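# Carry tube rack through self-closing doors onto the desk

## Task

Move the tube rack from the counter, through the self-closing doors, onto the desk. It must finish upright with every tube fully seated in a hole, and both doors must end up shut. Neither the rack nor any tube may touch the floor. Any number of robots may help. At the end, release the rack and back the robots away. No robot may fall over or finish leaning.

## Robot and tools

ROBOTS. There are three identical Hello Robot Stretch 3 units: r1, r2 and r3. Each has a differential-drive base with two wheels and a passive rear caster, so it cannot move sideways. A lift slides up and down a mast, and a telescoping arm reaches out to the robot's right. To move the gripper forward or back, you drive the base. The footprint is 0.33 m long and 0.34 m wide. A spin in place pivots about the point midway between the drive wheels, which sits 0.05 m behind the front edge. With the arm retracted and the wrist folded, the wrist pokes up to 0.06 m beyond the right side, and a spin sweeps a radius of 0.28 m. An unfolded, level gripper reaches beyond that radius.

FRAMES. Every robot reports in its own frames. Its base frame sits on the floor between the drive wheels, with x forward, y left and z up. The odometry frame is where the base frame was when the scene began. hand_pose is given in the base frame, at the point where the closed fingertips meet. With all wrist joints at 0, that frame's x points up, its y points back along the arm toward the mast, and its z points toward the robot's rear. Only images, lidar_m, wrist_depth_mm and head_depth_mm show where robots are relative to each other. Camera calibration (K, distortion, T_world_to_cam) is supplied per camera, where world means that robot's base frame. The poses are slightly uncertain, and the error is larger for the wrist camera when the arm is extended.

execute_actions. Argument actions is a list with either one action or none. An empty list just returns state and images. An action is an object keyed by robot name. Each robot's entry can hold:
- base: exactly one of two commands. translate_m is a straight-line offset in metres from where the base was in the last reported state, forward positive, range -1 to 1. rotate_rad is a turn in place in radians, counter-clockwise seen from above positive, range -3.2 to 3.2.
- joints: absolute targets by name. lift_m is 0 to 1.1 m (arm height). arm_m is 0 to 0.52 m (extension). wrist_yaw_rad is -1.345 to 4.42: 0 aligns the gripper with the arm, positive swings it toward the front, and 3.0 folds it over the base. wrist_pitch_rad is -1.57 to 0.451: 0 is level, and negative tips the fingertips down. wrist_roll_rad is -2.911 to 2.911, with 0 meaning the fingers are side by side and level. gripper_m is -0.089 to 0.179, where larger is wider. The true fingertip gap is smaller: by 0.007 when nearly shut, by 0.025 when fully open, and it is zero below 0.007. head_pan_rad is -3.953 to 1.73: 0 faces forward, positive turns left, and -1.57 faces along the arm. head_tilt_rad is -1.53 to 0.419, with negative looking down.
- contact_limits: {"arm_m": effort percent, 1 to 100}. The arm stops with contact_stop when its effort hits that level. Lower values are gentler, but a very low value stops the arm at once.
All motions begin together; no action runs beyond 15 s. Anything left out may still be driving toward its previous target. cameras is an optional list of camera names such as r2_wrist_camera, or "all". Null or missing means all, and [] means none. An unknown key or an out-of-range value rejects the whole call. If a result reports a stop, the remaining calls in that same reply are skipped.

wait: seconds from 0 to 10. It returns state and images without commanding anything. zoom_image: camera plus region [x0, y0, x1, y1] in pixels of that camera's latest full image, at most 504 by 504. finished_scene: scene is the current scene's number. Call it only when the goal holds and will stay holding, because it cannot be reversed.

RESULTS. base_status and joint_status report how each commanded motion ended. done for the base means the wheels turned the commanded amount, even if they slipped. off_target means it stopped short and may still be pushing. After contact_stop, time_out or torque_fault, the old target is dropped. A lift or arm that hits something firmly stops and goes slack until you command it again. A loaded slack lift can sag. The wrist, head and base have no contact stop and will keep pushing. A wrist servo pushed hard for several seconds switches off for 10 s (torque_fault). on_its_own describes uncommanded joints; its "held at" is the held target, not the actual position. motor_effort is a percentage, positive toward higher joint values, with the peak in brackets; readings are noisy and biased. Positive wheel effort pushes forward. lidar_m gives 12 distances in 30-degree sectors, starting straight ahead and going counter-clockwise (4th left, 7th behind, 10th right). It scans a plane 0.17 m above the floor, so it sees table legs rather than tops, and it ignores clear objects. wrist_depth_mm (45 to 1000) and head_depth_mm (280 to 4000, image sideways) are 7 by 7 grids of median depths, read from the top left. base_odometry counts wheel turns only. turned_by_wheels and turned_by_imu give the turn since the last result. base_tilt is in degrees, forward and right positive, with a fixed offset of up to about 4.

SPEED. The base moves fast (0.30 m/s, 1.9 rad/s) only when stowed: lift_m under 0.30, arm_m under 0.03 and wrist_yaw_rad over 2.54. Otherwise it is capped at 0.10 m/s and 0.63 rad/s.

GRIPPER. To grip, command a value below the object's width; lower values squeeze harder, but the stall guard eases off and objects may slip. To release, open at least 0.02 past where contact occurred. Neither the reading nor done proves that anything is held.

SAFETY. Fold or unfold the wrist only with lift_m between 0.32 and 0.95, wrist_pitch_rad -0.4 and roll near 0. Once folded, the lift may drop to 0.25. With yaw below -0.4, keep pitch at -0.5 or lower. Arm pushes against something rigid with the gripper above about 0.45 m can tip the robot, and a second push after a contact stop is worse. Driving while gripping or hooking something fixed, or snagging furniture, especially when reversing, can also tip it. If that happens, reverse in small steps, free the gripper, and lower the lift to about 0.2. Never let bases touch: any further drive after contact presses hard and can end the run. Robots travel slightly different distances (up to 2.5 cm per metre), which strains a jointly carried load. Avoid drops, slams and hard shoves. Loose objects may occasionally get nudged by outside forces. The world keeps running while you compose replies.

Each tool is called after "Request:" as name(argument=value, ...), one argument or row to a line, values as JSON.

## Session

Request:
execute_actions(
  actions=[],
  cameras=["r1_nav_camera","r2_nav_camera","r3_nav_camera","r1_wrist_camera","r2_wrist_camera","r3_wrist_camera"],
)

Scene clock: 0.00 s.
r1.base_odometry: x=+0.000 y=+0.000 heading=+0.000 (m, m, rad; r1's odometry frame)
r1.turned_by_wheels: +0.000 (rad since the last result)
r1.turned_by_imu: +0.000 (rad since the last result)
r1.base_tilt: forward=+0.1 right=+0.1 (deg)
r1.lidar_m: 1.06 1.06 1.05 1.14 1.74 1.56 2.63 2.12 2.10 1.23 0.99 0.98
r1.head_depth_mm: 940 932 929 921 917 906 900 / 1008 995 986 985 976 969 965 / 1081 1072 1064 1055 1048 1036 1027 / 1163 1153 1150 1136 1128 1117 1107 / 1271 1251 1242 1230 1219 1213 1199 / 1308 1322 1311 1303 1308 1294 1295 / 1172 1178 1183 1192 1191 1203 1211
r1.base_status: not commanded
r1.joint_positions: lift_m=+0.473 arm_m=-0.001 wrist_yaw_rad=+2.833 wrist_pitch_rad=-0.582 wrist_roll_rad=+0.016 gripper_m=+0.037 head_pan_rad=-0.016 head_tilt_rad=-0.001
r1.joint_status: not commanded
r1.motor_effort: left_wheel=+0 right_wheel=+1 lift_m=+39 arm_m=+0 wrist_yaw_rad=+0 wrist_pitch_rad=+5 wrist_roll_rad=+0 gripper_m=+0 head_pan_rad=+0 head_tilt_rad=+3 (%)
r1.hand_pose: x=+0.0399 y=+0.0470 z=+0.4511 quat_wxyz=(+0.306, +0.705, +0.094, +0.633) (m; r1's base frame)
r1.wrist_depth_mm: - - - - - 882 836 / - - - - - - 879 / - - 969 959 952 935 918 / 863 - 841 811 826 820 801 / 719 712 718 725 731 692 712 / 641 620 - 622 620 614 615 / 579 577 - 572 561 548 552
r2.base_odometry: x=+0.000 y=+0.000 heading=+0.000 (m, m, rad; r2's odometry frame)
r2.turned_by_wheels: +0.000 (rad since the last result)
r2.turned_by_imu: +0.000 (rad since the last result)
r2.base_tilt: forward=+1.2 right=+1.3 (deg)
r2.lidar_m: 0.92 0.91 0.98 1.49 2.77 2.83 2.25 2.22 1.75 1.40 1.38 1.16
r2.head_depth_mm: 1110 1105 1105 1106 1111 1106 1113 / 1052 1046 1050 1049 1053 1052 1055 / 1003 1006 1001 1008 1000 1004 1000 / 958 958 957 963 956 955 958 / 916 917 913 917 919 913 921 / 883 878 878 879 881 881 876 / 845 845 843 842 845 842 845
r2.base_status: not commanded
r2.joint_positions: lift_m=+0.528 arm_m=+0.003 wrist_yaw_rad=+2.994 wrist_pitch_rad=-0.338 wrist_roll_rad=+0.018 gripper_m=+0.037 head_pan_rad=-0.018 head_tilt_rad=-0.007
r2.joint_status: not commanded
r2.motor_effort: left_wheel=+0 right_wheel=+1 lift_m=+26 arm_m=-1 wrist_yaw_rad=+1 wrist_pitch_rad=+8 wrist_roll_rad=+0 gripper_m=-1 head_pan_rad=+0 head_tilt_rad=+2 (%)
r2.hand_pose: x=+0.0130 y=+0.0836 z=+0.5591 quat_wxyz=(+0.171, +0.710, +0.066, +0.680) (m; r2's base frame)
r2.wrist_depth_mm: - - - - - 904 729 / - - - - - 932 760 / - - - - - 991 763 / - - - - - - 795 / - - - - - - 843 / 897 900 - 868 842 870 812 / 747 753 - 737 730 734 721
r3.base_odometry: x=+0.000 y=+0.000 heading=+0.000 (m, m, rad; r3's odometry frame)
r3.turned_by_wheels: +0.000 (rad since the last result)
r3.turned_by_imu: +0.000 (rad since the last result)
r3.base_tilt: forward=+1.7 right=-0.8 (deg)
r3.lidar_m: 2.07 1.99 1.96 2.22 2.72 1.56 1.50 1.20 1.18 1.29 1.96 1.61
r3.head_depth_mm: 1884 2097 2093 2083 2004 2059 2039 / 1901 2240 2242 2236 1983 2205 2181 / 1903 2428 2397 2407 2254 2387 2263 / 1923 2611 2641 2611 2526 2519 2031 / 1935 2576 2626 2674 2627 2688 2224 / 1935 2353 2345 2356 2387 2389 2233 / 1964 2115 2150 2163 2169 2168 2124
r3.base_status: not commanded
r3.joint_positions: lift_m=+0.326 arm_m=+0.000 wrist_yaw_rad=+3.035 wrist_pitch_rad=-0.526 wrist_roll_rad=+0.014 gripper_m=+0.037 head_pan_rad=+0.010 head_tilt_rad=-0.020
r3.joint_status: not commanded
r3.motor_effort: left_wheel=+0 right_wheel=+1 lift_m=+26 arm_m=+0 wrist_yaw_rad=+1 wrist_pitch_rad=+4 wrist_roll_rad=+0 gripper_m=+0 head_pan_rad=+0 head_tilt_rad=+2 (%)
r3.hand_pose: x=+0.0010 y=+0.0630 z=+0.3155 quat_wxyz=(+0.221, +0.696, +0.146, +0.667) (m; r3's base frame)
r3.wrist_depth_mm: - - - - - - - / 982 984 985 984 954 973 988 / 792 784 788 782 785 779 774 / 662 662 651 657 644 651 641 / 561 566 - 579 578 563 553 / 493 - - - 476 488 489 / - - - - 433 433 432
pictures: r1_nav_camera (sideways: a quarter turn counterclockwise sets it upright), r1_wrist_camera, r2_nav_camera (sideways: a quarter turn counterclockwise sets it upright), r2_wrist_camera, r3_nav_camera (sideways: a quarter turn counterclockwise sets it upright), r3_wrist_camera
camera_calibration (this result's frames):
r1_nav_camera: T_world_to_cam=[[0.0381337, 0.0384589, 0.998532, -1.26046], [0.0249708, -0.998984, 0.0375227, 0.00585828], [0.998961, 0.0235033, -0.0390553, 0.00293415], [0, 0, 0, 1]] pos_world=[0.0449886, 0.0542593, 1.2585]
r1_wrist_camera: T_world_to_cam=[[0.964744, -0.262207, -0.0227, -0.00996887], [-0.205456, -0.696411, -0.687605, 0.377287], [0.164487, 0.668027, -0.72573, 0.458371], [0, 0, 0, 1]] pos_world=[0.0117375, -0.0460714, 0.591852]
r2_nav_camera: T_world_to_cam=[[0.00490037, 0.00595159, 0.99997, -1.25826], [-0.0473423, -0.99886, 0.00617699, 0.0414901], [0.998867, -0.0473712, -0.00461302, -0.0388752], [0, 0, 0, 1]] pos_world=[0.0469613, 0.0470898, 1.25778]
r2_wrist_camera: T_world_to_cam=[[0.992092, -0.123592, -0.0218768, 0.0141654], [-0.0811237, -0.49841, -0.863137, 0.551554], [0.0957733, 0.858086, -0.504495, 0.370076], [0, 0, 0, 1]] pos_world=[-0.00475257, -0.0409059, 0.663079]
r3_nav_camera: T_world_to_cam=[[0.0762369, -0.042114, 0.9962, -1.25378], [0.0427938, -0.998049, -0.045467, 0.111647], [0.996171, 0.0460975, -0.0742859, 0.0436299], [0, 0, 0, 1]] pos_world=[0.0473433, 0.056616, 1.25733]
r3_wrist_camera: T_world_to_cam=[[0.991336, -0.130212, -0.0172308, 0.0125989], [-0.0995247, -0.659059, -0.745477, 0.30357], [0.0857139, 0.740734, -0.666308, 0.32958], [0, 0, 0, 1]] pos_world=[-0.0105266, -0.0424198, 0.446123]
Images, in order (width x height): r1_nav_camera 672x504, r1_wrist_camera 644x364, r2_nav_camera 672x504, r2_wrist_camera 644x364, r3_nav_camera 672x504, r3_wrist_camera 644x364.

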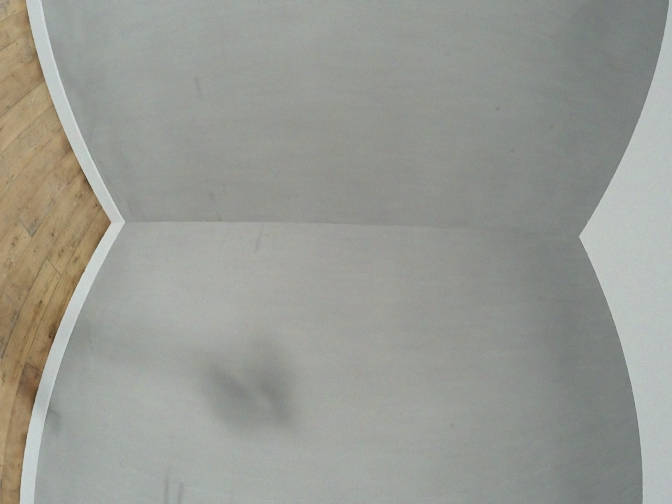

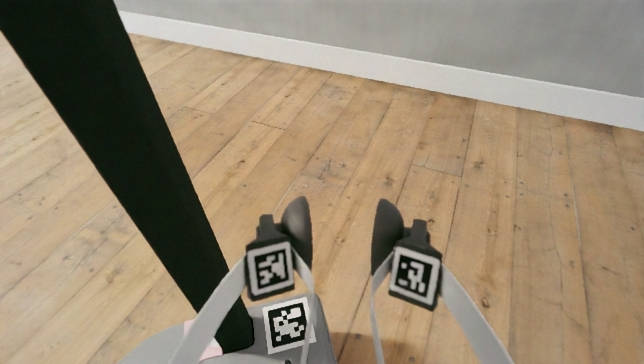

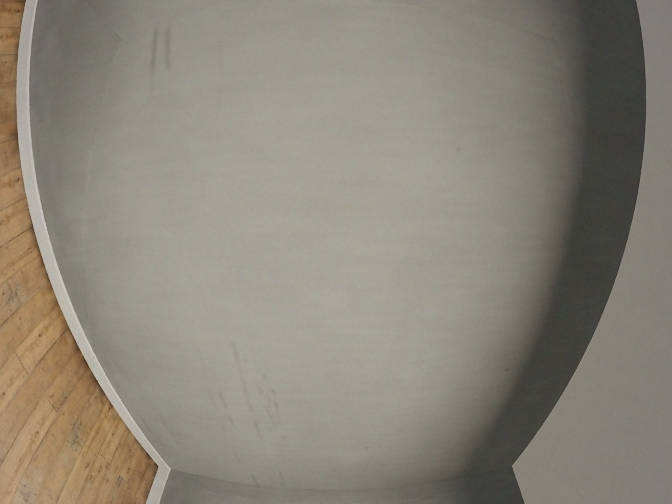

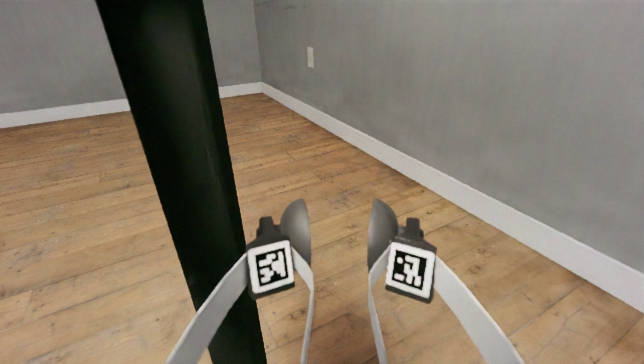

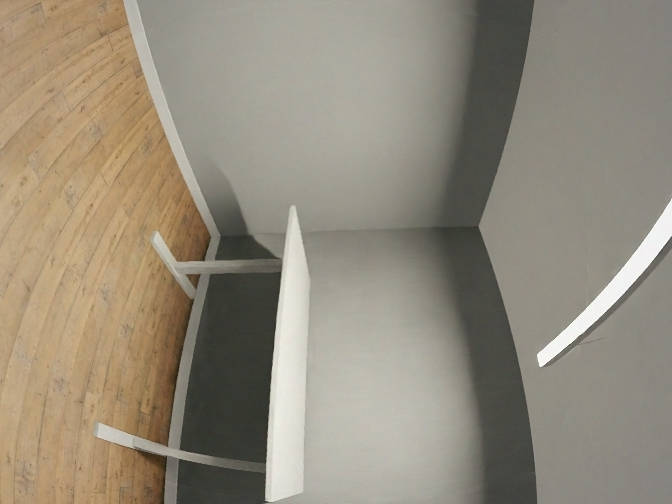

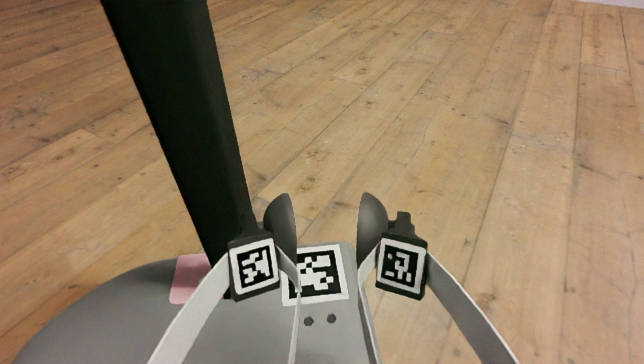

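Request:
execute_actions(
  actions=[
    {"r1":{"base":{"rotate_rad":0.25},"joints":{"head_pan_rad":-3.14,"head_tilt_rad":-0.6,"lift_m":0.29,"wrist_pitch_rad":-0.45,"wrist_yaw_rad":3.05}},"r2":{"base":{"rotate_rad":0.35},"joints":{"head_pan_rad":-2.2,"head_tilt_rad":-0.4,"lift_m":0.28}},"r3":{"base":{"rotate_rad":-1.9},"joints":{"head_pan_rad":-3.14,"head_tilt_rad":-0.6,"lift_m":0.29}}},
  ],
  cameras=["r1_nav_camera","r2_nav_camera","r3_nav_camera","r2_head_camera"],
)

Scene clock: 12.57 s.
r1.base_odometry: x=+0.000 y=+0.000 heading=+0.250 (m, m, rad; r1's odometry frame)
r1.turned_by_wheels: +0.250 (rad since the last result)
r1.turned_by_imu: +0.250 (rad since the last result)
r1.base_tilt: forward=+0.2 right=+0.2 (deg)
r1.lidar_m: 1.14 1.05 1.06 1.32 1.68 1.81 2.36 2.10 1.62 1.06 0.98 0.99
r1.head_depth_mm: 2791 3201 3431 2433 1844 1490 1255 / 2568 2914 3196 2383 1828 1486 1241 / 2381 2642 2931 2356 1813 1468 1231 / 2216 2438 2743 2340 1796 1461 1229 / 2141 2317 2612 2308 1776 1455 1218 / 1990 2174 2377 2273 1768 1445 1206 / 1882 2032 2241 2251 1749 1429 1201
r1.base_status: done
r1.joint_positions: lift_m=+0.290 arm_m=-0.001 wrist_yaw_rad=+3.047 wrist_pitch_rad=-0.468 wrist_roll_rad=+0.016 gripper_m=+0.037 head_pan_rad=-3.133 head_tilt_rad=-0.593
r1.joint_status: all done
r1.motor_effort: left_wheel=-4(8) right_wheel=+3(6) lift_m=+26(31) arm_m=+1(0) wrist_yaw_rad=+3(4) wrist_pitch_rad=+7(7) wrist_roll_rad=-1(0) gripper_m=-1(1) head_pan_rad=-4(55) head_tilt_rad=-3(38) (%)
r1.hand_pose: x=-0.0007 y=+0.0725 z=+0.2921 quat_wxyz=(+0.197, +0.700, +0.130, +0.674) (m; r1's base frame)
r1.wrist_depth_mm: - - - - - 936 820 / - - - - - 973 881 / 852 806 - 821 826 805 813 / 664 651 - 656 656 645 658 / 567 562 556 557 557 552 541 / 490 506 - - - 466 469 / 429 - - - 416 412 415
r2.base_odometry: x=+0.000 y=+0.000 heading=+0.350 (m, m, rad; r2's odometry frame)
r2.turned_by_wheels: +0.350 (rad since the last result)
r2.turned_by_imu: +0.354 (rad since the last result)
r2.base_tilt: forward=+1.1 right=+1.3 (deg)
r2.lidar_m: 0.91 0.94 1.24 2.76 2.84 2.34 2.22 2.06 1.45 1.38 1.36 0.96
r2.head_depth_mm: 2413 2498 2634 2782 2402 1859 1499 / 2561 2716 2166 2271 2442 1838 1499 / 2457 2602 2015 2075 2226 1834 1501 / 2249 2403 1849 1887 2083 1854 1508 / 2086 2243 1829 1731 1867 1842 1501 / 1978 2077 1846 1599 1719 1789 1498 / 1858 1956 1855 1492 1587 1717 1505
r2.base_status: done
r2.joint_positions: lift_m=+0.280 arm_m=+0.003 wrist_yaw_rad=+2.994 wrist_pitch_rad=-0.339 wrist_roll_rad=+0.018 gripper_m=+0.037 head_pan_rad=-2.193 head_tilt_rad=-0.395
r2.joint_status: all done
r2.motor_effort: left_wheel=-2(5) right_wheel=+4(6) lift_m=+15(21) arm_m=-1(1) wrist_yaw_rad=+0(0) wrist_pitch_rad=+8(8) wrist_roll_rad=+0(0) gripper_m=+0(0) head_pan_rad=-5(61) head_tilt_rad=-2(26) (%)
r2.hand_pose: x=+0.0130 y=+0.0835 z=+0.3112 quat_wxyz=(+0.171, +0.710, +0.067, +0.680) (m; r2's base frame)
r2.wrist_depth_mm: - - - - - - 910 / - - - - - - 881 / - - - - - - 926 / 914 890 867 886 839 854 841 / 686 698 - 679 694 652 649 / 553 547 - 539 513 543 538 / 462 499 - - 448 451 451
r3.base_odometry: x=+0.000 y=+0.000 heading=-1.900 (m, m, rad; r3's odometry frame)
r3.turned_by_wheels: -1.900 (rad since the last result)
r3.turned_by_imu: -1.873 (rad since the last result)
r3.base_tilt: forward=+1.8 right=-0.8 (deg)
r3.lidar_m: 1.19 1.43 1.61 2.10 2.21 1.97 1.96 2.37 2.70 1.55 1.32 1.19
r3.head_depth_mm: 1650 1783 1936 2129 1814 1489 1253 / 1730 1869 2065 2197 1820 1489 1255 / 1780 1949 2145 2281 1814 1481 1256 / 1835 2037 2262 2359 1829 1486 1252 / 1894 2082 2298 2332 1813 1487 1247 / 1927 2133 2371 2343 1808 1475 1252 / 1990 2255 2498 2323 1811 1487 1247
r3.base_status: done
r3.joint_positions: lift_m=+0.290 arm_m=+0.000 wrist_yaw_rad=+3.035 wrist_pitch_rad=-0.527 wrist_roll_rad=+0.014 gripper_m=+0.037 head_pan_rad=-3.133 head_tilt_rad=-0.593
r3.joint_status: all done
r3.motor_effort: left_wheel=+4(13) right_wheel=-5(10) lift_m=+23(22) arm_m=+0(0) wrist_yaw_rad=+0(0) wrist_pitch_rad=+4(4) wrist_roll_rad=+0(0) gripper_m=+0(0) head_pan_rad=-4(59) head_tilt_rad=-3(29) (%)
r3.hand_pose: x=+0.0010 y=+0.0628 z=+0.2790 quat_wxyz=(+0.222, +0.696, +0.146, +0.667) (m; r3's base frame)
r3.wrist_depth_mm: - - - - - - - / 900 912 902 910 883 888 889 / 722 723 716 723 714 715 718 / 607 609 605 595 597 596 594 / 519 527 - - 525 510 509 / 459 - - - 440 449 447 / - - - - 398 396 398
pictures: r1_nav_camera (sideways: a quarter turn counterclockwise sets it upright), r2_head_camera (sideways: a quarter turn clockwise sets it upright), r2_nav_camera (sideways: a quarter turn counterclockwise sets it upright), r3_nav_camera (sideways: a quarter turn counterclockwise sets it upright)
camera_calibration (this result's frames):
r1_nav_camera: T_world_to_cam=[[-0.587393, -0.0442318, 0.808093, -1.008], [-0.0636176, 0.997939, 0.00838035, 0.044357], [-0.806798, -0.0464864, -0.588996, 0.729662], [0, 0, 0, 1]] pos_world=[-0.000577318, -0.0549316, 1.24395]
r2_head_camera: T_world_to_cam=[[0.23563, 0.283786, -0.929486, 1.22938], [0.791574, -0.610909, 0.0141487, -0.0232769], [-0.563816, -0.739091, -0.368586, 0.437134], [0, 0, 0, 1]] pos_world=[-0.0247906, -0.0400201, 1.30414]
r2_nav_camera: T_world_to_cam=[[-0.218078, -0.314519, 0.923861, -1.15732], [-0.797837, 0.602638, 0.0168313, 0.0322032], [-0.562047, -0.733421, -0.382357, 0.462328], [0, 0, 0, 1]] pos_world=[0.0331571, -0.0443244, 1.24544]
r3_nav_camera: T_world_to_cam=[[-0.604301, 0.0378082, 0.795859, -0.988116], [-0.0109248, 0.998386, -0.0557248, 0.12529], [-0.796682, -0.0423691, -0.602912, 0.74252], [0, 0, 0, 1]] pos_world=[-0.00419803, -0.056269, 1.24106]
Images, in order (width x height): r1_nav_camera 672x504, r2_head_camera 896x504, r2_nav_camera 672x504, r3_nav_camera 672x504.

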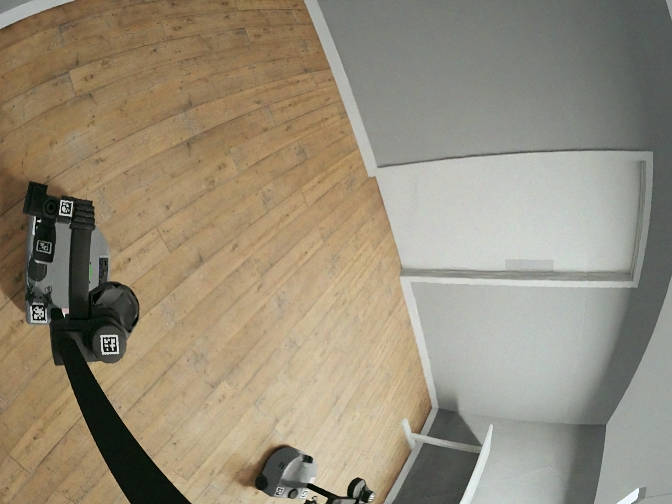

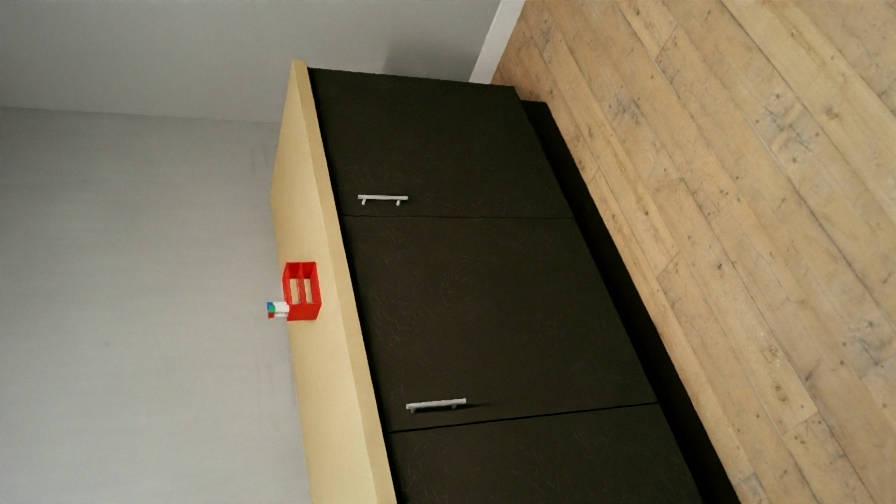

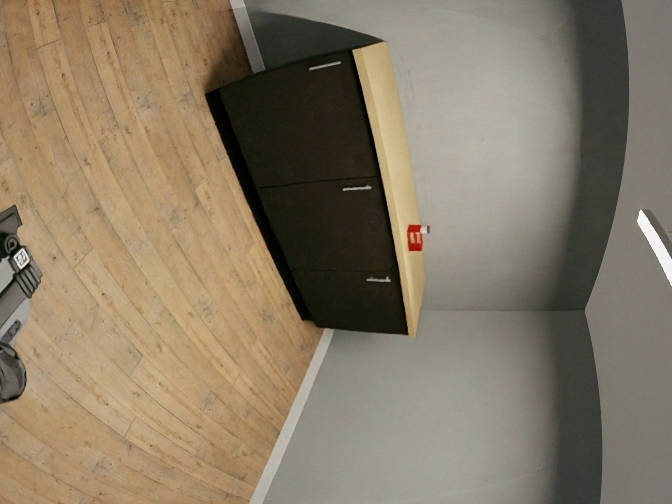

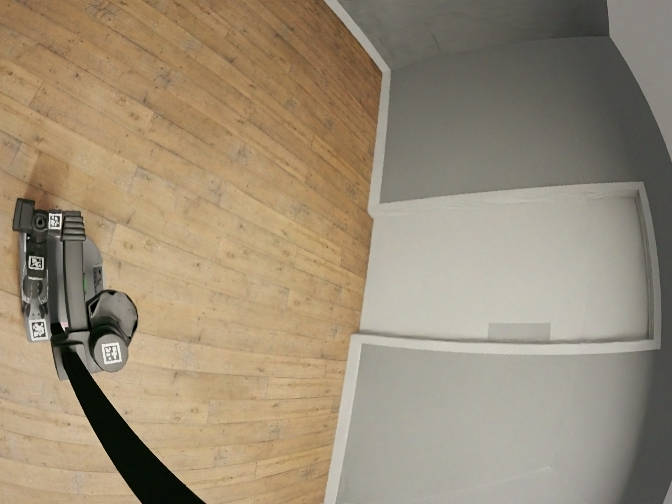

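Request:
execute_actions(
  actions=[
    {"r2":{"base":{"rotate_rad":0.73}},"r3":{"base":{"translate_m":-1}},"r1":{"base":{"rotate_rad":-0.12}}},
  ],
  cameras=[],
)

Request:
execute_actions(
  actions=[
    {"r2":{"base":{"translate_m":-1}},"r3":{"base":{"translate_m":-0.6}},"r1":{"base":{"translate_m":-1}}},
  ],
  cameras=[],
)

Request:
execute_actions(
  actions=[
    {"r2":{"base":{"translate_m":-0.42},"joints":{"head_pan_rad":-1.57,"head_tilt_rad":-0.7}},"r3":{"base":{"rotate_rad":-0.45},"joints":{"lift_m":0.31,"head_tilt_rad":-1.1}},"r1":{"base":{"translate_m":-0.3}}},
  ],
  cameras=["r3_nav_camera"],
)

Request:
execute_actions(
  actions=[
    {"r2":{"base":{"rotate_rad":-0.73},"joints":{"lift_m":0.9,"wrist_pitch_rad":-0.4}},"r3":{"base":{"translate_m":-0.5}},"r1":{"base":{"rotate_rad":0.5}}},
  ],
  cameras=["r3_nav_camera","r2_head_camera"],
)

Scene clock: 32.03 s.
r1.base_odometry: x=+0.000 y=+0.000 heading=+0.130 (m, m, rad; r1's odometry frame)
r1.turned_by_wheels: -0.120 (rad since the last result)
r1.turned_by_imu: -0.117 (rad since the last result)
r1.base_tilt: forward=+0.2 right=+0.2 (deg)
r1.lidar_m: 1.13 1.05 1.05 1.22 2.13 3.32 1.73 2.10 1.95 1.13 0.98 0.98
r1.head_depth_mm: 3379 3632 3371 2440 1852 1487 1249 / 2963 3351 3441 2427 1832 1474 1243 / 2597 2919 3059 2130 1811 1474 1240 / 2458 2712 2898 2060 1797 1468 1226 / 2237 2488 2743 2304 1793 1452 1213 / 2131 2309 2579 2290 1775 1441 1214 / 1987 2156 2345 2258 1750 1432 1205
r1.base_status: done
r1.joint_positions: lift_m=+0.290 arm_m=-0.001 wrist_yaw_rad=+3.047 wrist_pitch_rad=-0.467 wrist_roll_rad=+0.016 gripper_m=+0.037 head_pan_rad=-3.133 head_tilt_rad=-0.593
r1.joint_status: not commanded
r1.motor_effort: left_wheel=+3(8) right_wheel=-1(3) lift_m=+26(26) arm_m=+1(1) wrist_yaw_rad=+3(2) wrist_pitch_rad=+7(7) wrist_roll_rad=-1(1) gripper_m=+0(0) head_pan_rad=-5(5) head_tilt_rad=-4(3) (%)
r1.hand_pose: x=-0.0007 y=+0.0726 z=+0.2922 quat_wxyz=(+0.197, +0.700, +0.130, +0.674) (m; r1's base frame)
r1.wrist_depth_mm: - - - - - 928 788 / - - - - - 969 862 / 844 849 - 824 797 801 808 / 683 658 - 653 646 652 652 / 567 565 552 564 582 546 545 / 483 502 - - - 476 470 / 436 - - - 423 415 413
r2.base_odometry: x=+0.000 y=+0.000 heading=+1.080 (m, m, rad; r2's odometry frame)
r2.turned_by_wheels: +0.730 (rad since the last result)
r2.turned_by_imu: +0.738 (rad since the last result)
r2.base_tilt: forward=+1.0 right=+1.3 (deg)
r2.lidar_m: 1.00 1.58 2.76 2.74 2.23 2.22 1.70 1.38 1.38 1.12 0.91 0.91
r2.head_depth_mm: 1726 1847 1803 1448 1560 1679 1503 / 1740 1835 1827 1448 1569 1726 1495 / 1742 1877 1934 1465 1591 1722 1485 / 1752 1884 2013 2163 2307 1846 1508 / 1757 1878 2034 2148 2309 1859 1499 / 1783 1890 2038 2174 2328 1854 1495 / 1788 1906 2032 2170 2323 1851 1499
r2.base_status: done
r2.joint_positions: lift_m=+0.280 arm_m=+0.003 wrist_yaw_rad=+2.994 wrist_pitch_rad=-0.339 wrist_roll_rad=+0.018 gripper_m=+0.037 head_pan_rad=-2.193 head_tilt_rad=-0.396
r2.joint_status: not commanded
r2.motor_effort: left_wheel=-2(7) right_wheel=+3(7) lift_m=+15(15) arm_m=-1(0) wrist_yaw_rad=+1(0) wrist_pitch_rad=+8(8) wrist_roll_rad=+0(0) gripper_m=+0(1) head_pan_rad=-5(5) head_tilt_rad=-1(1) (%)
r2.hand_pose: x=+0.0130 y=+0.0835 z=+0.3112 quat_wxyz=(+0.171, +0.710, +0.067, +0.680) (m; r2's base frame)
r2.wrist_depth_mm: - - - - - - - / - - - - - - - / - - - - - - - / 896 881 899 863 861 847 855 / 693 676 - 677 686 663 652 / 556 556 - 536 514 540 533 / 459 495 - - 450 455 452
r3.base_odometry: x=+0.323 y=+0.946 heading=-1.900 (m, m, rad; r3's odometry frame)
r3.turned_by_wheels: +0.000 (rad since the last result)
r3.turned_by_imu: -0.004 (rad since the last result)
r3.base_tilt: forward=+1.8 right=-0.7 (deg)
r3.lidar_m: 2.14 2.56 2.12 1.87 1.15 1.02 1.09 1.26 2.27 2.38 1.67 2.13
r3.head_depth_mm: 875 952 1045 1162 1293 1421 1253 / 904 987 1086 1210 1363 1463 1251 / 935 1023 1136 1261 1430 1487 1250 / 966 1065 1179 1320 1512 1489 1257 / 1010 1113 1240 1393 1594 1485 1250 / 1044 1160 1280 1431 1630 1467 1253 / 1027 1129 1264 1449 1652 1479 1248
r3.base_status: done
r3.joint_positions: lift_m=+0.290 arm_m=+0.000 wrist_yaw_rad=+3.035 wrist_pitch_rad=-0.527 wrist_roll_rad=+0.014 gripper_m=+0.037 head_pan_rad=-3.133 head_tilt_rad=-0.594
r3.joint_status: not commanded
r3.motor_effort: left_wheel=+4(8) right_wheel=-4(13) lift_m=+23(23) arm_m=+0(0) wrist_yaw_rad=+0(1) wrist_pitch_rad=+5(4) wrist_roll_rad=+0(0) gripper_m=+0(0) head_pan_rad=-4(5) head_tilt_rad=-2(3) (%)
r3.hand_pose: x=+0.0010 y=+0.0628 z=+0.2790 quat_wxyz=(+0.222, +0.696, +0.146, +0.667) (m; r3's base frame)
r3.wrist_depth_mm: - - - - - - - / 890 903 897 913 878 891 890 / 713 729 724 721 708 714 712 / 607 600 596 593 593 593 593 / 520 527 - - 525 515 507 / 466 - - - 437 447 447 / - - - - 397 398 398
pictures: none
No camera images: the call's "cameras" was empty. Leave "cameras" out to get every camera's image.

Scene clock: 37.03 s.
r1.base_odometry: x=-0.992 y=-0.130 heading=+0.130 (m, m, rad; r1's odometry frame)
r1.turned_by_wheels: +0.000 (rad since the last result)
r1.turned_by_imu: +0.002 (rad since the last result)
r1.base_tilt: forward=+0.2 right=+0.1 (deg)
r1.lidar_m: 1.94 1.76 1.76 2.04 3.08 2.72 1.05 1.03 1.38 1.62 1.68 1.68
r1.head_depth_mm: 2252 2597 3004 2431 1836 1488 1250 / 2000 2273 2651 2378 1829 1478 1249 / 1779 2004 2302 2363 1815 1477 1233 / 1618 1805 2019 2217 1810 1455 1234 / 1482 1631 1802 2027 1776 1458 1218 / 1363 1484 1636 1753 1508 1406 1218 / 834 1402 1565 1334 1402 1341 1205
r1.base_status: done
r1.joint_positions: lift_m=+0.290 arm_m=-0.001 wrist_yaw_rad=+3.048 wrist_pitch_rad=-0.467 wrist_roll_rad=+0.016 gripper_m=+0.037 head_pan_rad=-3.133 head_tilt_rad=-0.593
r1.joint_status: not commanded
r1.motor_effort: left_wheel=+3(8) right_wheel=-2(6) lift_m=+26(26) arm_m=+0(0) wrist_yaw_rad=+2(3) wrist_pitch_rad=+7(7) wrist_roll_rad=-1(1) gripper_m=+0(0) head_pan_rad=-4(4) head_tilt_rad=-3(3) (%)
r1.hand_pose: x=-0.0008 y=+0.0726 z=+0.2922 quat_wxyz=(+0.197, +0.700, +0.130, +0.674) (m; r1's base frame)
r1.wrist_depth_mm: - - - - - - - / - - - - - - - / 817 800 - 823 832 813 784 / 675 674 - 653 663 648 646 / 572 558 541 561 566 548 546 / 483 515 - - - 480 459 / 431 - - - 415 418 412
r2.base_odometry: x=-0.472 y=-0.882 heading=+1.080 (m, m, rad; r2's odometry frame)
r2.turned_by_wheels: +0.000 (rad since the last result)
r2.turned_by_imu: -0.006 (rad since the last result)
r2.base_tilt: forward=+1.0 right=+1.3 (deg)
r2.lidar_m: 1.85 2.90 3.36 1.80 1.46 1.45 0.92 0.75 0.75 0.82 1.70 1.68
r2.head_depth_mm: 1154 1227 1308 976 820 888 970 / 1163 1231 1328 1028 826 894 975 / 1175 1253 1324 1036 824 895 986 / 1170 1249 1331 1034 832 910 988 / 1181 1261 1343 1038 839 913 1004 / 1197 1268 1357 1036 842 918 1014 / 1187 1276 1370 1046 848 926 1020
r2.base_status: done
r2.joint_positions: lift_m=+0.280 arm_m=+0.003 wrist_yaw_rad=+2.994 wrist_pitch_rad=-0.339 wrist_roll_rad=+0.018 gripper_m=+0.037 head_pan_rad=-2.193 head_tilt_rad=-0.396
r2.joint_status: not commanded
r2.motor_effort: left_wheel=-2(9) right_wheel=+3(6) lift_m=+15(15) arm_m=-1(0) wrist_yaw_rad=-1(0) wrist_pitch_rad=+8(8) wrist_roll_rad=+0(0) gripper_m=-1(0) head_pan_rad=-4(4) head_tilt_rad=-2(1) (%)
r2.hand_pose: x=+0.0130 y=+0.0835 z=+0.3112 quat_wxyz=(+0.171, +0.710, +0.067, +0.680) (m; r2's base frame)
r2.wrist_depth_mm: - - - - - - - / - - - - - - - / - - - - - - - / 899 883 876 883 855 871 869 / 691 677 - 687 689 659 654 / 555 556 - 539 518 540 546 / 458 492 - - 454 457 449
r3.base_odometry: x=+0.517 y=+1.514 heading=-1.899 (m, m, rad; r3's odometry frame)
r3.turned_by_wheels: +0.000 (rad since the last result)
r3.turned_by_imu: -0.002 (rad since the last result)
r3.base_tilt: forward=+1.6 right=-0.7 (deg)
r3.lidar_m: 2.72 2.56 2.14 0.82 0.58 0.52 0.52 0.62 0.99 2.20 1.05 1.04
r3.head_depth_mm: 398 434 477 528 591 672 781 / 411 449 495 551 620 710 832 / 424 466 515 576 652 751 890 / 441 484 538 604 691 800 960 / 456 504 561 634 729 858 1041 / 474 527 587 668 773 921 1135 / 494 548 619 706 828 980 1133
r3.base_status: done
r3.joint_positions: lift_m=+0.290 arm_m=+0.000 wrist_yaw_rad=+3.035 wrist_pitch_rad=-0.528 wrist_roll_rad=+0.014 gripper_m=+0.037 head_pan_rad=-3.133 head_tilt_rad=-0.594
r3.joint_status: not commanded
r3.motor_effort: left_wheel=+4(9) right_wheel=-2(13) lift_m=+23(23) arm_m=+0(0) wrist_yaw_rad=+0(0) wrist_pitch_rad=+5(5) wrist_roll_rad=+0(0) gripper_m=-1(0) head_pan_rad=-5(5) head_tilt_rad=-2(3) (%)
r3.hand_pose: x=+0.0010 y=+0.0628 z=+0.2790 quat_wxyz=(+0.222, +0.696, +0.146, +0.667) (m; r3's base frame)
r3.wrist_depth_mm: 468 - - - - - - / 510 549 902 888 888 893 906 / 543 598 717 722 716 702 703 / 564 603 600 601 597 592 596 / 515 527 - - 527 512 511 / 461 - - - 436 445 449 / - - - - 400 396 401
pictures: none
No camera images: the call's "cameras" was empty. Leave "cameras" out to get every camera's image.

Scene clock: 40.10 s.
r1.base_odometry: x=-1.289 y=-0.169 heading=+0.130 (m, m, rad; r1's odometry frame)
r1.turned_by_wheels: +0.000 (rad since the last result)
r1.turned_by_imu: +0.001 (rad since the last result)
r1.base_tilt: forward=+0.2 right=+0.1 (deg)
r1.lidar_m: 2.19 1.97 1.97 2.28 2.87 2.33 0.88 0.75 1.20 1.37 1.88 1.89
r1.head_depth_mm: 1897 2209 2636 2412 1846 1495 1250 / 1675 1915 2214 2389 1829 1484 1243 / 1506 1711 1934 2165 1830 1462 1238 / 1374 1522 1713 1946 1802 1452 1225 / 1255 1376 1534 1734 1781 1452 1221 / 1153 1253 1383 1515 1617 1238 1207 / 713 792 1298 1450 1113 1186 1154
r1.base_status: done
r1.joint_positions: lift_m=+0.290 arm_m=-0.001 wrist_yaw_rad=+3.048 wrist_pitch_rad=-0.467 wrist_roll_rad=+0.016 gripper_m=+0.037 head_pan_rad=-3.133 head_tilt_rad=-0.594
r1.joint_status: not commanded
r1.motor_effort: left_wheel=+3(9) right_wheel=-2(6) lift_m=+26(26) arm_m=+1(1) wrist_yaw_rad=+2(3) wrist_pitch_rad=+8(7) wrist_roll_rad=-1(0) gripper_m=+0(0) head_pan_rad=-4(4) head_tilt_rad=-3(3) (%)
r1.hand_pose: x=-0.0009 y=+0.0726 z=+0.2922 quat_wxyz=(+0.197, +0.700, +0.130, +0.674) (m; r1's base frame)
r1.wrist_depth_mm: - - - - - - - / - - - - - - - / 821 821 - 799 807 790 810 / 672 693 - 671 649 655 645 / 558 570 555 566 574 554 552 / 477 513 - - - 472 475 / 433 - - - 421 421 417
r2.base_odometry: x=-0.670 y=-1.252 heading=+1.079 (m, m, rad; r2's odometry frame)
r2.turned_by_wheels: +0.000 (rad since the last result)
r2.turned_by_imu: -0.002 (rad since the last result)
r2.base_tilt: forward=+1.1 right=+1.3 (deg)
r2.lidar_m: 2.21 3.42 2.77 1.40 1.13 1.12 0.60 0.48 0.48 0.53 0.82 2.01
r2.head_depth_mm: 1003 1046 767 599 640 736 863 / 1075 1061 768 620 705 821 984 / 1139 1066 768 661 785 930 1168 / 1223 1065 767 746 878 1066 1242 / 1323 1066 767 819 1002 1253 1246 / 1432 1071 817 949 1167 1395 1244 / 1568 1068 874 1093 1389 1430 1239
r2.base_status: done
r2.joint_positions: lift_m=+0.280 arm_m=+0.003 wrist_yaw_rad=+2.994 wrist_pitch_rad=-0.339 wrist_roll_rad=+0.018 gripper_m=+0.037 head_pan_rad=-1.577 head_tilt_rad=-0.691
r2.joint_status: all done
r2.motor_effort: left_wheel=-2(9) right_wheel=+3(5) lift_m=+15(15) arm_m=+0(1) wrist_yaw_rad=+0(0) wrist_pitch_rad=+8(9) wrist_roll_rad=+0(0) gripper_m=-1(0) head_pan_rad=+4(49) head_tilt_rad=-4(24) (%)
r2.hand_pose: x=+0.0130 y=+0.0835 z=+0.3112 quat_wxyz=(+0.171, +0.710, +0.067, +0.680) (m; r2's base frame)
r2.wrist_depth_mm: 879 - - - - - - / 876 - - - - - - / 948 - - - - - - / 913 882 882 869 851 861 844 / 694 675 - 668 682 667 663 / 552 548 - 534 510 532 534 / 467 497 - - 454 451 453
r3.base_odometry: x=+0.517 y=+1.514 heading=-2.349 (m, m, rad; r3's odometry frame)
r3.turned_by_wheels: -0.450 (rad since the last result)
r3.turned_by_imu: -0.443 (rad since the last result)
r3.base_tilt: forward=+1.7 right=-0.8 (deg)
r3.lidar_m: 0.76 2.74 2.56 2.14 0.74 0.56 0.52 0.52 0.65 1.16 2.21 0.77
r3.head_depth_mm: 506 613 778 991 1260 1200 1081 / 500 607 767 1039 1306 - 1066 / 495 598 754 1021 1301 - - / 489 591 743 1000 1284 - - / 486 584 736 983 1297 1229 - / 480 579 718 961 1278 1209 - / 476 571 711 943 1282 1203 1106
r3.base_status: done
r3.joint_positions: lift_m=+0.310 arm_m=+0.000 wrist_yaw_rad=+3.035 wrist_pitch_rad=-0.528 wrist_roll_rad=+0.014 gripper_m=+0.037 head_pan_rad=-3.134 head_tilt_rad=-1.087
r3.joint_status: all done
r3.motor_effort: left_wheel=+4(12) right_wheel=-4(12) lift_m=+28(30) arm_m=+0(1) wrist_yaw_rad=+1(0) wrist_pitch_rad=+5(5) wrist_roll_rad=+0(0) gripper_m=+0(1) head_pan_rad=-4(5) head_tilt_rad=-4(32) (%)
r3.hand_pose: x=+0.0010 y=+0.0628 z=+0.2988 quat_wxyz=(+0.222, +0.696, +0.147, +0.667) (m; r3's base frame)
r3.wrist_depth_mm: 852 - - - - - - / 789 946 952 929 944 948 928 / 712 751 754 752 753 746 751 / 626 627 627 628 625 624 627 / 543 541 - 563 557 537 542 / 486 - - - 464 473 470 / - - - - 419 417 416
pictures: r3_nav_camera (sideways: a quarter turn counterclockwise sets it upright)
camera_calibration (this result's frames):
r3_nav_camera: T_world_to_cam=[[-0.909069, 0.0356191, 0.41512, -0.490181], [0.0161746, 0.998605, -0.050264, 0.117981], [-0.416332, -0.038979, -0.908377, 1.13739], [0, 0, 0, 1]] pos_world=[0.0260134, -0.056022, 1.24259]
Images, in order (width x height): r3_nav_camera 672x504.

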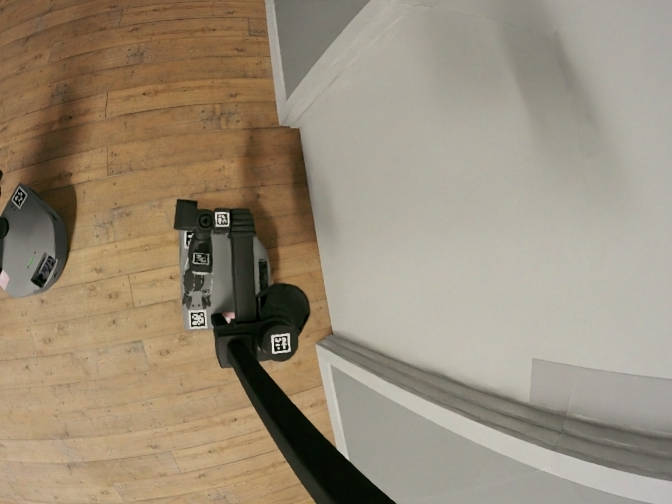

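Scene clock: 46.57 s.
r1.base_odometry: x=-1.289 y=-0.169 heading=+0.630 (m, m, rad; r1's odometry frame)
r1.turned_by_wheels: +0.500 (rad since the last result)
r1.turned_by_imu: +0.498 (rad since the last result)
r1.base_tilt: forward=+0.2 right=+0.1 (deg)
r1.lidar_m: 1.97 1.97 2.26 2.50 2.44 1.36 1.24 1.19 1.35 1.89 1.89 2.16
r1.head_depth_mm: 1088 1220 1374 1587 1768 1497 1255 / 2240 1245 1353 1517 1702 1483 1244 / 1404 2654 2817 2082 1711 1474 1240 / 1244 1492 1654 1606 1637 1459 1226 / 1238 1365 1520 1561 1672 1449 1221 / 1158 1262 1397 1560 1688 1439 1207 / 1082 1180 1296 1428 1593 1432 1203
r1.base_status: done
r1.joint_positions: lift_m=+0.290 arm_m=-0.001 wrist_yaw_rad=+3.048 wrist_pitch_rad=-0.467 wrist_roll_rad=+0.016 gripper_m=+0.037 head_pan_rad=-3.133 head_tilt_rad=-0.594
r1.joint_status: not commanded
r1.motor_effort: left_wheel=-4(10) right_wheel=+3(7) lift_m=+26(26) arm_m=+1(1) wrist_yaw_rad=+2(2) wrist_pitch_rad=+7(7) wrist_roll_rad=-1(1) gripper_m=+0(1) head_pan_rad=-4(4) head_tilt_rad=-3(3) (%)
r1.hand_pose: x=-0.0009 y=+0.0726 z=+0.2922 quat_wxyz=(+0.197, +0.700, +0.130, +0.674) (m; r1's base frame)
r1.wrist_depth_mm: - - - - - - - / - - - - - - - / 835 852 - 811 804 823 822 / 686 662 - 648 674 642 640 / 552 561 554 549 558 537 545 / 491 513 - - - 472 472 / 430 - - - 416 419 416
r2.base_odometry: x=-0.670 y=-1.252 heading=+0.350 (m, m, rad; r2's odometry frame)
r2.turned_by_wheels: -0.730 (rad since the last result)
r2.turned_by_imu: -0.739 (rad since the last result)
r2.base_tilt: forward=+1.1 right=+1.3 (deg)
r2.lidar_m: 2.01 2.06 2.72 3.63 1.69 1.18 1.12 0.72 0.51 0.48 0.49 0.65
r2.head_depth_mm: 967 1028 768 597 681 - - / 956 1019 764 599 666 779 - / 950 1009 770 598 676 775 - / 946 1008 705 600 669 764 - / 940 1008 679 599 661 745 - / 942 1013 709 599 658 774 961 / 932 1003 766 600 648 783 991
r2.base_status: done
r2.joint_positions: lift_m=+0.900 arm_m=+0.003 wrist_yaw_rad=+2.994 wrist_pitch_rad=-0.414 wrist_roll_rad=+0.018 gripper_m=+0.037 head_pan_rad=-1.577 head_tilt_rad=-0.692
r2.joint_status: all done
r2.motor_effort: left_wheel=+3(8) right_wheel=-2(6) lift_m=+33(34) arm_m=-1(1) wrist_yaw_rad=-1(0) wrist_pitch_rad=+8(8) wrist_roll_rad=+0(0) gripper_m=+0(0) head_pan_rad=+4(4) head_tilt_rad=-3(3) (%)
r2.hand_pose: x=+0.0117 y=+0.0749 z=+0.9131 quat_wxyz=(+0.197, +0.706, +0.093, +0.673) (m; r2's base frame)
r2.wrist_depth_mm: - - - - - - - / - - - - - - - / - - - - - - - / - - - - - - - / - - - - - - - / - - - - - - - / - - - - - - -
r3.base_odometry: x=+0.868 y=+1.870 heading=-2.349 (m, m, rad; r3's odometry frame)
r3.turned_by_wheels: +0.000 (rad since the last result)
r3.turned_by_imu: +0.000 (rad since the last result)
r3.base_tilt: forward=+1.8 right=-0.8 (deg)
r3.lidar_m: 1.21 3.26 2.74 0.28 0.29 0.38 0.28 0.26 0.27 0.37 2.28 2.85
r3.head_depth_mm: 330 415 565 1426 1294 1207 995 / 309 383 504 730 1273 - 1073 / 297 353 453 629 923 - - / 290 328 412 553 842 - - / - 306 378 494 710 1012 - / - 295 350 446 615 916 - / - 287 325 407 542 816 1101
r3.base_status: translate_m off_target (by the wheels' count: -0.4998 of -0.5000)
r3.joint_positions: lift_m=+0.310 arm_m=+0.000 wrist_yaw_rad=+3.035 wrist_pitch_rad=-0.528 wrist_roll_rad=+0.014 gripper_m=+0.037 head_pan_rad=-3.134 head_tilt_rad=-1.091
r3.joint_status: not commanded
r3.on_its_own: left_wheel is at rest, and its effort (-20) is outside its rest range (-18 to +18); right_wheel is at rest, and its effort (-25) is outside its rest range (-18 to +18)
r3.motor_effort: left_wheel=-20(70) right_wheel=-25(72) lift_m=+27(28) arm_m=+0(0) wrist_yaw_rad=+1(1) wrist_pitch_rad=+5(5) wrist_roll_rad=+0(0) gripper_m=+0(0) head_pan_rad=-4(4) head_tilt_rad=-3(5) (%)
r3.hand_pose: x=+0.0010 y=+0.0627 z=+0.2987 quat_wxyz=(+0.222, +0.696, +0.147, +0.667) (m; r3's base frame)
r3.wrist_depth_mm: 767 - 306 - - - - / 813 862 338 858 948 929 933 / 750 744 379 690 750 745 743 / 633 627 433 593 635 626 625 / 543 534 - 558 549 536 541 / 482 - - - 460 467 468 / - - - - 419 418 417
pictures: r2_head_camera (sideways: a quarter turn clockwise sets it upright), r3_nav_camera (sideways: a quarter turn counterclockwise sets it upright)
camera_calibration (this result's frames):
r2_head_camera: T_world_to_cam=[[0.0298859, 0.623502, -0.78125, 1.03732], [0.999033, -0.0438432, 0.00322641, -0.0103195], [-0.0322408, -0.780591, -0.62421, 0.766492], [0, 0, 0, 1]] pos_world=[0.00402072, -0.0489059, 1.28889]
r3_nav_camera: T_world_to_cam=[[-0.91069, 0.0364012, 0.411484, -0.485435], [0.0172475, 0.998592, -0.0501669, 0.117847], [-0.412731, -0.0385894, -0.910035, 1.13952], [0, 0, 0, 1]] pos_world=[0.0262014, -0.0560377, 1.24266]
Images, in order (width x height): r2_head_camera 896x504, r3_nav_camera 672x504.

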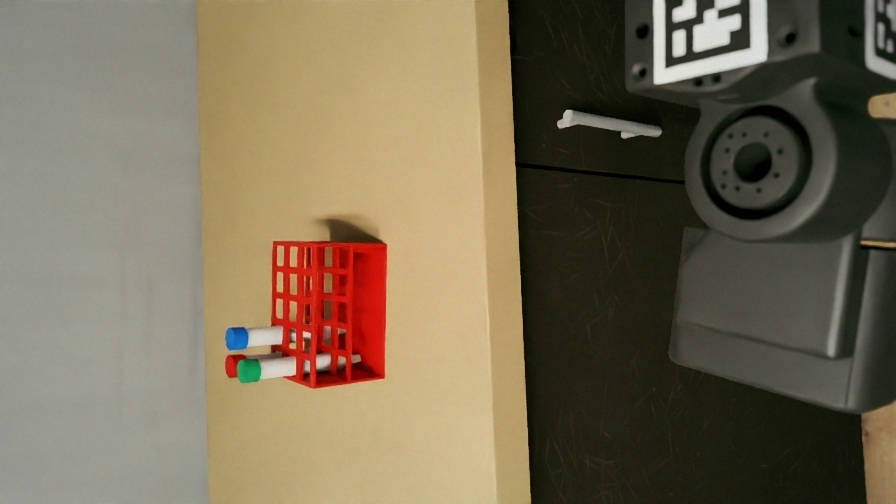

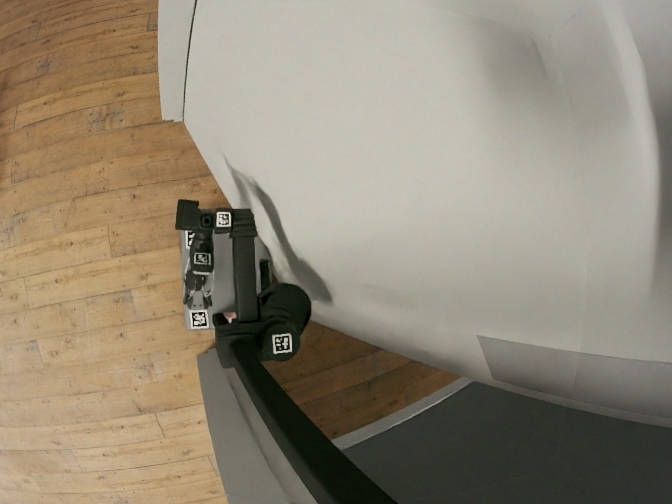

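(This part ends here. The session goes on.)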